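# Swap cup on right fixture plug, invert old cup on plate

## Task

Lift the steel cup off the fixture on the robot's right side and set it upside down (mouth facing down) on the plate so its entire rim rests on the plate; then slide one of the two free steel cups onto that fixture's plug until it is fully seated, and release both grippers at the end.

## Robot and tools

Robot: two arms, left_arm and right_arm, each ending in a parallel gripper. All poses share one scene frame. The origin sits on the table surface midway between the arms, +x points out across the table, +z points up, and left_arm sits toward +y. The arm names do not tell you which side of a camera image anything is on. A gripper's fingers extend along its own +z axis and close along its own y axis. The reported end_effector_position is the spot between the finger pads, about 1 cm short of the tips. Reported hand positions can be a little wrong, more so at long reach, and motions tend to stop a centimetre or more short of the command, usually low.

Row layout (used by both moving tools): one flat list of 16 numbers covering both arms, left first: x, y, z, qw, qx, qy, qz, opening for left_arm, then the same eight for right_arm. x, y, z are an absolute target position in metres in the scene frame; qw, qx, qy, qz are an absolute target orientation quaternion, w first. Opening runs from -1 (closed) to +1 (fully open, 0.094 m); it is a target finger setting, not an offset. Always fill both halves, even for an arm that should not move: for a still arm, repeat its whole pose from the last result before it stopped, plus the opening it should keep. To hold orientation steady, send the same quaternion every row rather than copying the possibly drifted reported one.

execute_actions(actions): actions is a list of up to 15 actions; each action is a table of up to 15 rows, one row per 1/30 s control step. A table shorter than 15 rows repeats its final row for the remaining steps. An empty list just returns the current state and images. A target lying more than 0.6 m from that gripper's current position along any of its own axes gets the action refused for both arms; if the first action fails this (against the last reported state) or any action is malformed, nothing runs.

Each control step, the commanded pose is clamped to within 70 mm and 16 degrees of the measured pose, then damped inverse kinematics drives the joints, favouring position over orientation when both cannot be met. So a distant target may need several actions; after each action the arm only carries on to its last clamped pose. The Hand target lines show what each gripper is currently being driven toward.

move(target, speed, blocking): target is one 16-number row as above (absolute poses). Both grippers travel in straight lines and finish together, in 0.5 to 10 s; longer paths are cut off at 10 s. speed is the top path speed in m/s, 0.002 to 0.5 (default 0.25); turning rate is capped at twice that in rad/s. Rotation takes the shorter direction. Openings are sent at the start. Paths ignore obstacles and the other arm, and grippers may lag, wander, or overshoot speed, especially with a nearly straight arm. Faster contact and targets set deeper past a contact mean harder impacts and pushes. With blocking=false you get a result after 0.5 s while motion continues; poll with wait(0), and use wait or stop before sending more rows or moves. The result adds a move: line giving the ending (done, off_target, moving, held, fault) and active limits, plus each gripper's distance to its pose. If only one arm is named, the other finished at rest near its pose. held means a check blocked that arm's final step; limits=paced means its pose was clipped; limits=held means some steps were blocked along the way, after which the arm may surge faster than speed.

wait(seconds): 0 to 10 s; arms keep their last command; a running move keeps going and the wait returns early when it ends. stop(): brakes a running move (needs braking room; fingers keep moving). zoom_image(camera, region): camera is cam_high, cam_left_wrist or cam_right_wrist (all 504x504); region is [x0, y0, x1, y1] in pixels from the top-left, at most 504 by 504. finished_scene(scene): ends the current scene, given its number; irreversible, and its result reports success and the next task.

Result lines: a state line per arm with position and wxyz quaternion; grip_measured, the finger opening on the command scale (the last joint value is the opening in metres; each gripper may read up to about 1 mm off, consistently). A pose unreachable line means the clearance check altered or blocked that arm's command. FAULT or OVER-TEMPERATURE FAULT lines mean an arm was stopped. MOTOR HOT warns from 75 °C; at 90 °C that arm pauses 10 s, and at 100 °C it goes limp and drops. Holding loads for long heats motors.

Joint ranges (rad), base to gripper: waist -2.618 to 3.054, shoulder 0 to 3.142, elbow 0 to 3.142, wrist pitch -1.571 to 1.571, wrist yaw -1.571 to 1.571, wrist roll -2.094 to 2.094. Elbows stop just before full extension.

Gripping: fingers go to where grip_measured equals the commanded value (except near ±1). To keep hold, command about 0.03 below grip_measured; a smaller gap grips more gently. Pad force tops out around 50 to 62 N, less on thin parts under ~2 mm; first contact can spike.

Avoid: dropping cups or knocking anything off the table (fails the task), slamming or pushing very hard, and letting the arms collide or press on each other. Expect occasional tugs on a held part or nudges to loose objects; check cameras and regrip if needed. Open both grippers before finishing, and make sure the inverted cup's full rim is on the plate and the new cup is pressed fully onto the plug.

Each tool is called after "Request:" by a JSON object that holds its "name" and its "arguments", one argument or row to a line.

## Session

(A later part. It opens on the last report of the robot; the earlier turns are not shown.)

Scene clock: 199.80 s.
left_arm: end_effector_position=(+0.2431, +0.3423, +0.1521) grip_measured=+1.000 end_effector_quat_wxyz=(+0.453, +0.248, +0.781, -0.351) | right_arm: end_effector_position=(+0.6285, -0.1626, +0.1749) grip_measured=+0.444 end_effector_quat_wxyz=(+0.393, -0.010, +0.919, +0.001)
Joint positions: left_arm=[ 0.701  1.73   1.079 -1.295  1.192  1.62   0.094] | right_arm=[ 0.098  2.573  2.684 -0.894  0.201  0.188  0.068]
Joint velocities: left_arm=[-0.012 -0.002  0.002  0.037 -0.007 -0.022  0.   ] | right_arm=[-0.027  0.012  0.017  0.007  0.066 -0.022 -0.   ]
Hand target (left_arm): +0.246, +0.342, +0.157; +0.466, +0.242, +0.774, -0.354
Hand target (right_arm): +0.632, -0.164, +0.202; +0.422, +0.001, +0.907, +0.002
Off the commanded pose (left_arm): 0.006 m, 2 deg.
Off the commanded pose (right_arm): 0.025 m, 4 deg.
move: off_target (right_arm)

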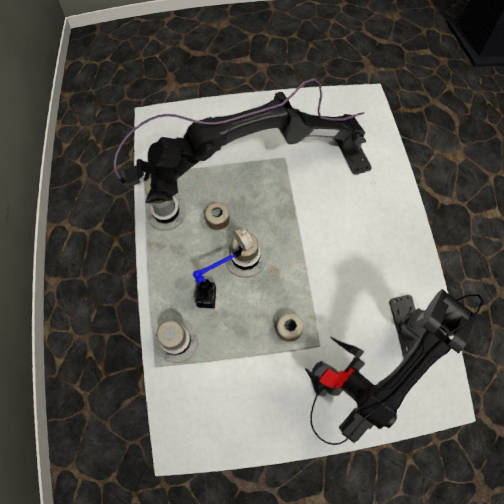

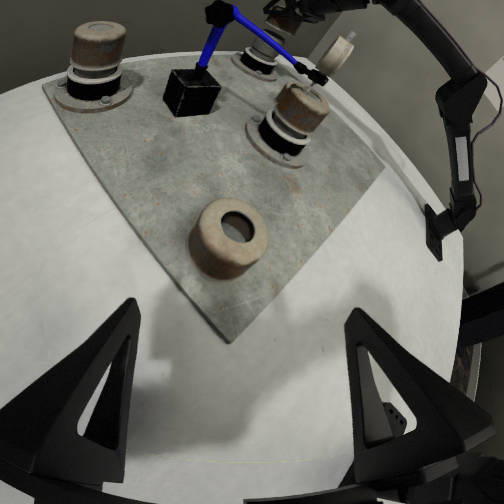

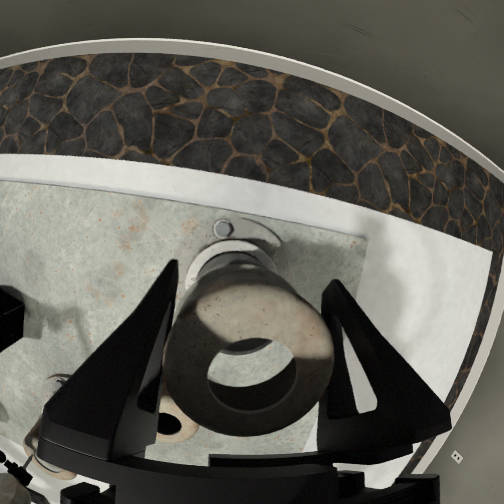

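Request:
{"name": "move", "arguments": {
  "target": [0.246,0.342,0.157,0.466,0.242,0.774,-0.354,1, 0.633,-0.162,0.14,0.43,0,0.903,0,0.1],
  "speed": 0.03
}}

Request:
{"name": "move", "arguments": {
  "target": [0.246,0.342,0.157,0.466,0.242,0.774,-0.354,1, 0.633,-0.162,0.105,0.42,0,0.907,0,0.1],
  "speed": 0.02
}}

Scene clock: 205.50 s.
left_arm: end_effector_position=(+0.2431, +0.3423, +0.1520) grip_measured=+1.000 end_effector_quat_wxyz=(+0.453, +0.248, +0.781, -0.351) | right_arm: end_effector_position=(+0.6316, -0.1631, +0.1100) grip_measured=+0.444 end_effector_quat_wxyz=(+0.402, -0.007, +0.916, -0.000)
Joint positions: left_arm=[ 0.701  1.73   1.079 -1.295  1.192  1.62   0.094] | right_arm=[ 0.098  2.472  2.218 -0.51   0.209  0.188  0.068]
Joint velocities: left_arm=[-0.012  0.002  0.017 -0.051 -0.007  0.022  0.   ] | right_arm=[-0.002 -0.002 -0.022 -0.051  0.022  0.066 -0.   ]
Hand target (left_arm): +0.246, +0.342, +0.157; +0.466, +0.242, +0.774, -0.354
Hand target (right_arm): +0.633, -0.162, +0.140; +0.429, +0.001, +0.903, +0.000
Off the commanded pose (left_arm): 0.006 m, 2 deg.
Off the commanded pose (right_arm): 0.030 m, 4 deg.
move: off_target (right_arm)

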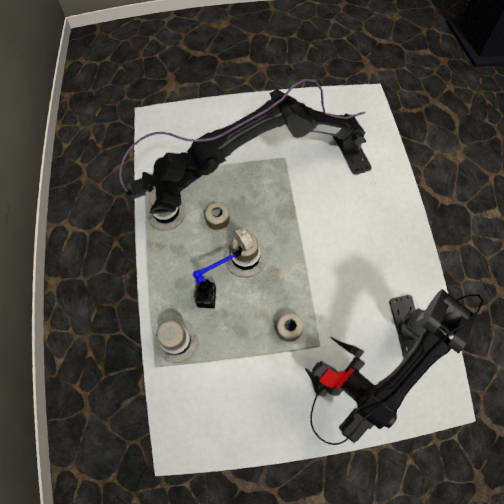

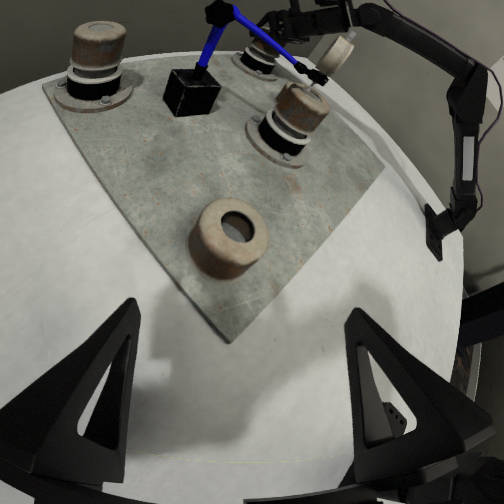

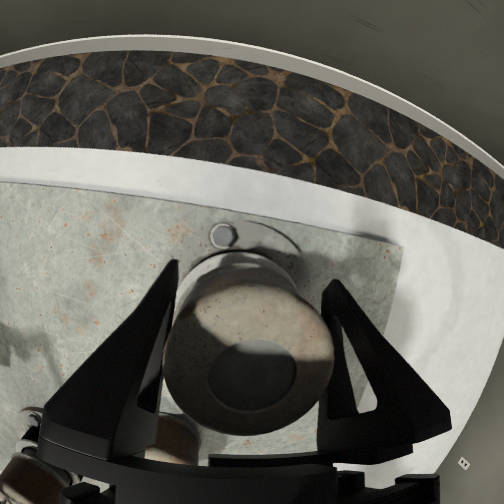

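Scene clock: 206.77 s.
left_arm: end_effector_position=(+0.2430, +0.3423, +0.1519) grip_measured=+1.000 end_effector_quat_wxyz=(+0.452, +0.249, +0.781, -0.351) | right_arm: end_effector_position=(+0.6321, -0.1631, +0.1073) grip_measured=+0.444 end_effector_quat_wxyz=(+0.413, -0.005, +0.911, +0.003)
Joint positions: left_arm=[ 0.701  1.73   1.079 -1.295  1.191  1.62   0.094] | right_arm=[ 0.098  2.452  2.155 -0.442  0.21   0.19   0.068]
Joint velocities: left_arm=[-0.007 -0.017 -0.012  0.066  0.037 -0.007  0.   ] | right_arm=[-0.012 -0.007 -0.022 -0.022 -0.081 -0.081 -0.001]
Hand target (left_arm): +0.246, +0.342, +0.157; +0.466, +0.242, +0.774, -0.354
Hand target (right_arm): +0.633, -0.162, +0.105; +0.419, +0.000, +0.908, +0.000
Off the commanded pose (left_arm): 0.006 m, 2 deg.
Off the commanded pose (right_arm): 0.003 m, 1 deg.
move: done

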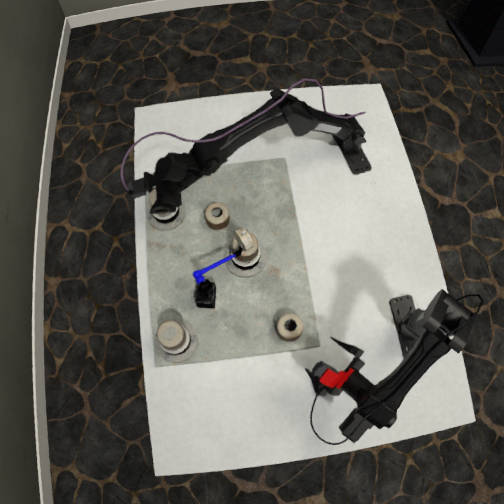

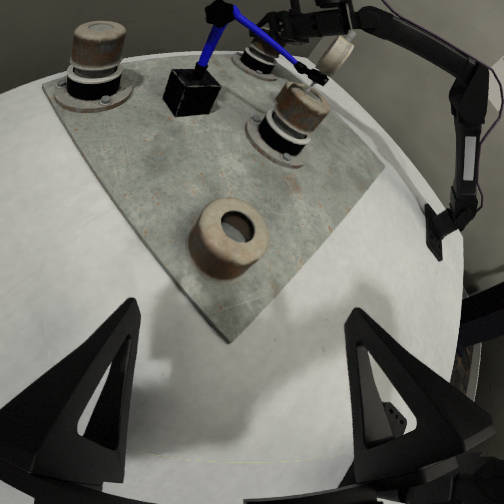

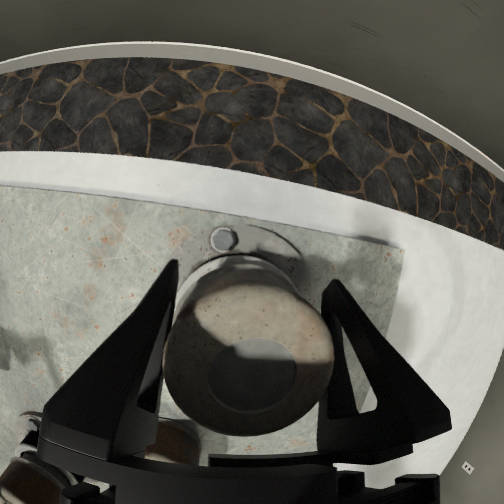

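Press a bit more, release.

Request:
{"name": "move", "arguments": {
  "target": [0.246,0.342,0.157,0.466,0.242,0.774,-0.354,1, 0.633,-0.162,0.09,0.42,0,0.907,0,0.1],
  "speed": 0.02
}}

Request:
{"name": "move", "arguments": {
  "target": [0.246,0.342,0.157,0.466,0.242,0.774,-0.354,1, 0.633,-0.162,0.105,0.42,0,0.907,0,1],
  "speed": 0.02
}}

Request:
{"name": "move", "arguments": {
  "target": [0.246,0.342,0.157,0.466,0.242,0.774,-0.354,1, 0.58,-0.165,0.2,0.5,0,0.866,0,1],
  "speed": 0.12
}}

Scene clock: 212.00 s.
left_arm: end_effector_position=(+0.2430, +0.3423, +0.1519) grip_measured=+1.000 end_effector_quat_wxyz=(+0.452, +0.248, +0.781, -0.351) | right_arm: end_effector_position=(+0.6322, -0.1633, +0.1070) grip_measured=+0.444 end_effector_quat_wxyz=(+0.422, -0.003, +0.907, +0.003)
Joint positions: left_arm=[ 0.701  1.73   1.079 -1.295  1.192  1.62   0.094] | right_arm=[ 0.099  2.438  2.113 -0.396  0.217  0.19   0.068]
Joint velocities: left_arm=[ 0.002  0.007 -0.027 -0.022 -0.051  0.066  0.   ] | right_arm=[ 0.012 -0.002 -0.012 -0.007 -0.051 -0.037 -0.001]
Hand target (left_arm): +0.246, +0.342, +0.157; +0.466, +0.242, +0.774, -0.354
Hand target (right_arm): +0.632, -0.162, +0.090; +0.420, +0.000, +0.908, -0.000
Off the commanded pose (left_arm): 0.006 m, 2 deg.
Off the commanded pose (right_arm): 0.017 m, 0 deg.
move: off_target (right_arm)

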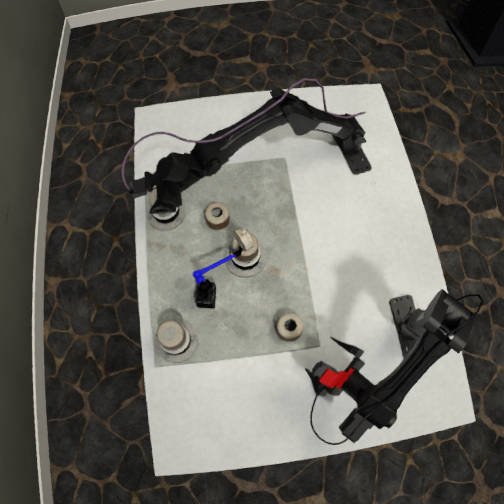

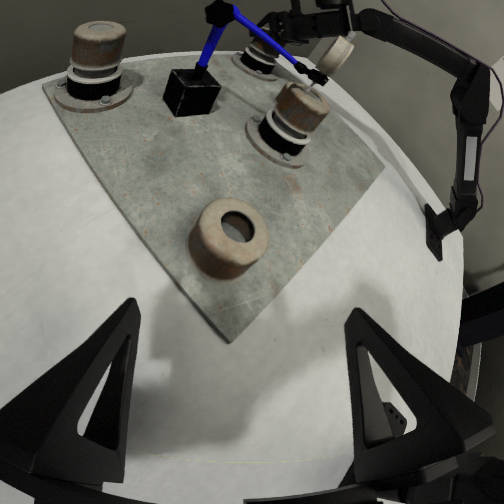

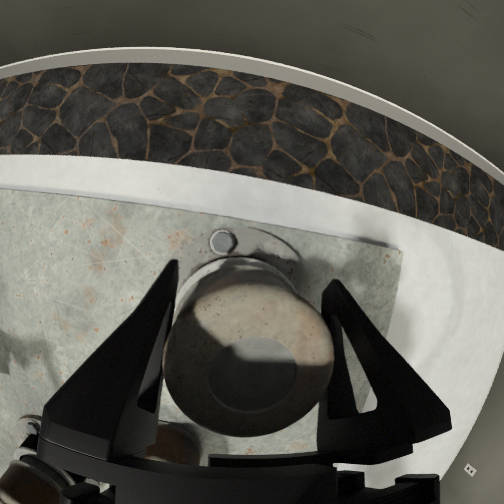

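Scene clock: 213.07 s.
left_arm: end_effector_position=(+0.2430, +0.3423, +0.1519) grip_measured=+1.000 end_effector_quat_wxyz=(+0.452, +0.248, +0.781, -0.351) | right_arm: end_effector_position=(+0.6323, -0.1633, +0.1062) grip_measured=+1.000 end_effector_quat_wxyz=(+0.421, -0.003, +0.907, +0.003)
Joint positions: left_arm=[ 0.701  1.73   1.079 -1.295  1.192  1.62   0.094] | right_arm=[ 0.099  2.439  2.113 -0.395  0.217  0.19   0.094]
Joint velocities: left_arm=[ 0.002  0.017  0.022  0.022 -0.022 -0.007  0.   ] | right_arm=[ 0.012  0.007 -0.007  0.007 -0.007  0.007  0.   ]
Hand target (left_arm): +0.246, +0.342, +0.157; +0.466, +0.242, +0.774, -0.354
Hand target (right_arm): +0.633, -0.162, +0.105; +0.420, -0.000, +0.907, +0.000
Off the commanded pose (left_arm): 0.006 m, 2 deg.
Off the commanded pose (right_arm): 0.002 m, 0 deg.
move: done

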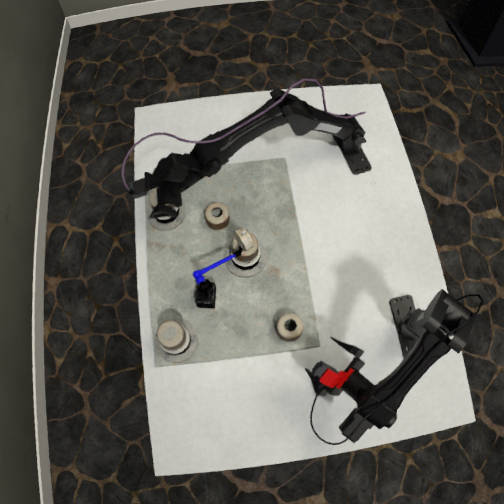

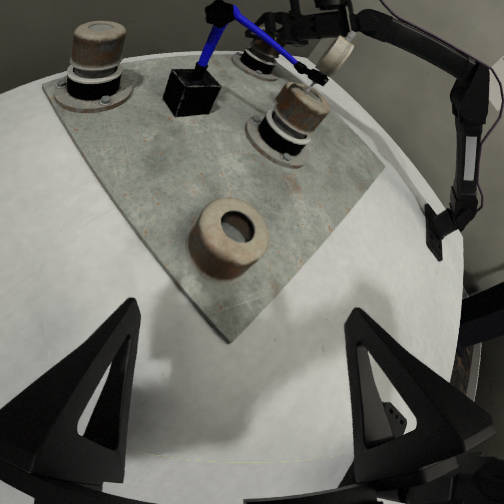

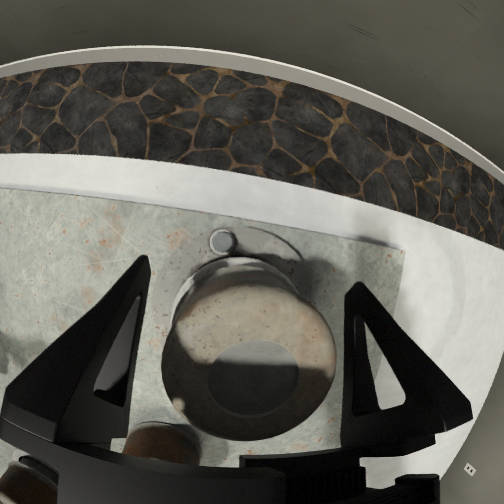

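Scene clock: 214.43 s.
left_arm: end_effector_position=(+0.2431, +0.3423, +0.1520) grip_measured=+1.000 end_effector_quat_wxyz=(+0.453, +0.248, +0.781, -0.351) | right_arm: end_effector_position=(+0.5815, -0.1652, +0.1887) grip_measured=+1.000 end_effector_quat_wxyz=(+0.488, +0.002, +0.873, +0.004)
Joint positions: left_arm=[ 0.701  1.73   1.079 -1.295  1.192  1.62   0.094] | right_arm=[ 0.138  2.096  1.751 -0.232  0.278  0.186  0.094]
Joint velocities: left_arm=[-0.022 -0.002  0.017 -0.037  0.007  0.037  0.   ] | right_arm=[ 0.007 -0.002  0.012 -0.022 -0.051 -0.037  0.   ]
Hand target (left_arm): +0.246, +0.342, +0.157; +0.466, +0.242, +0.774, -0.354
Hand target (right_arm): +0.579, -0.165, +0.200; +0.500, +0.001, +0.866, +0.000
Off the commanded pose (left_arm): 0.006 m, 2 deg.
Off the commanded pose (right_arm): 0.011 m, 2 deg.
move: off_target (right_arm)

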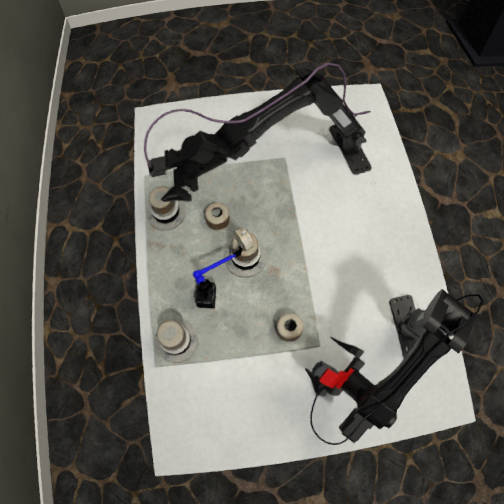

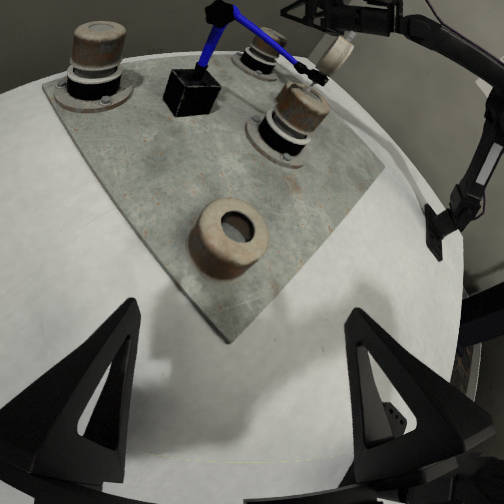

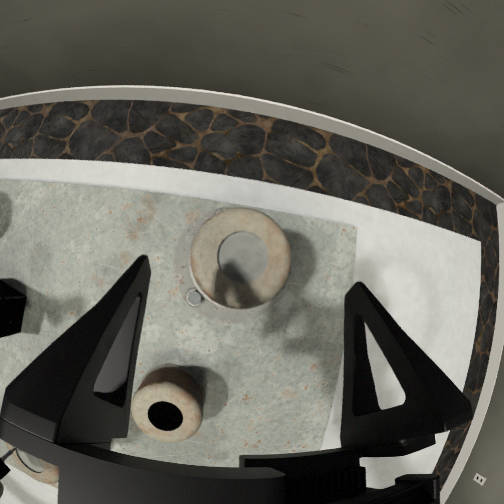

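Plug top is flush with the hole; good.

Request:
{"name": "finished_scene", "arguments": {
  "scene": 1
}}

The scene is finished: the task was done.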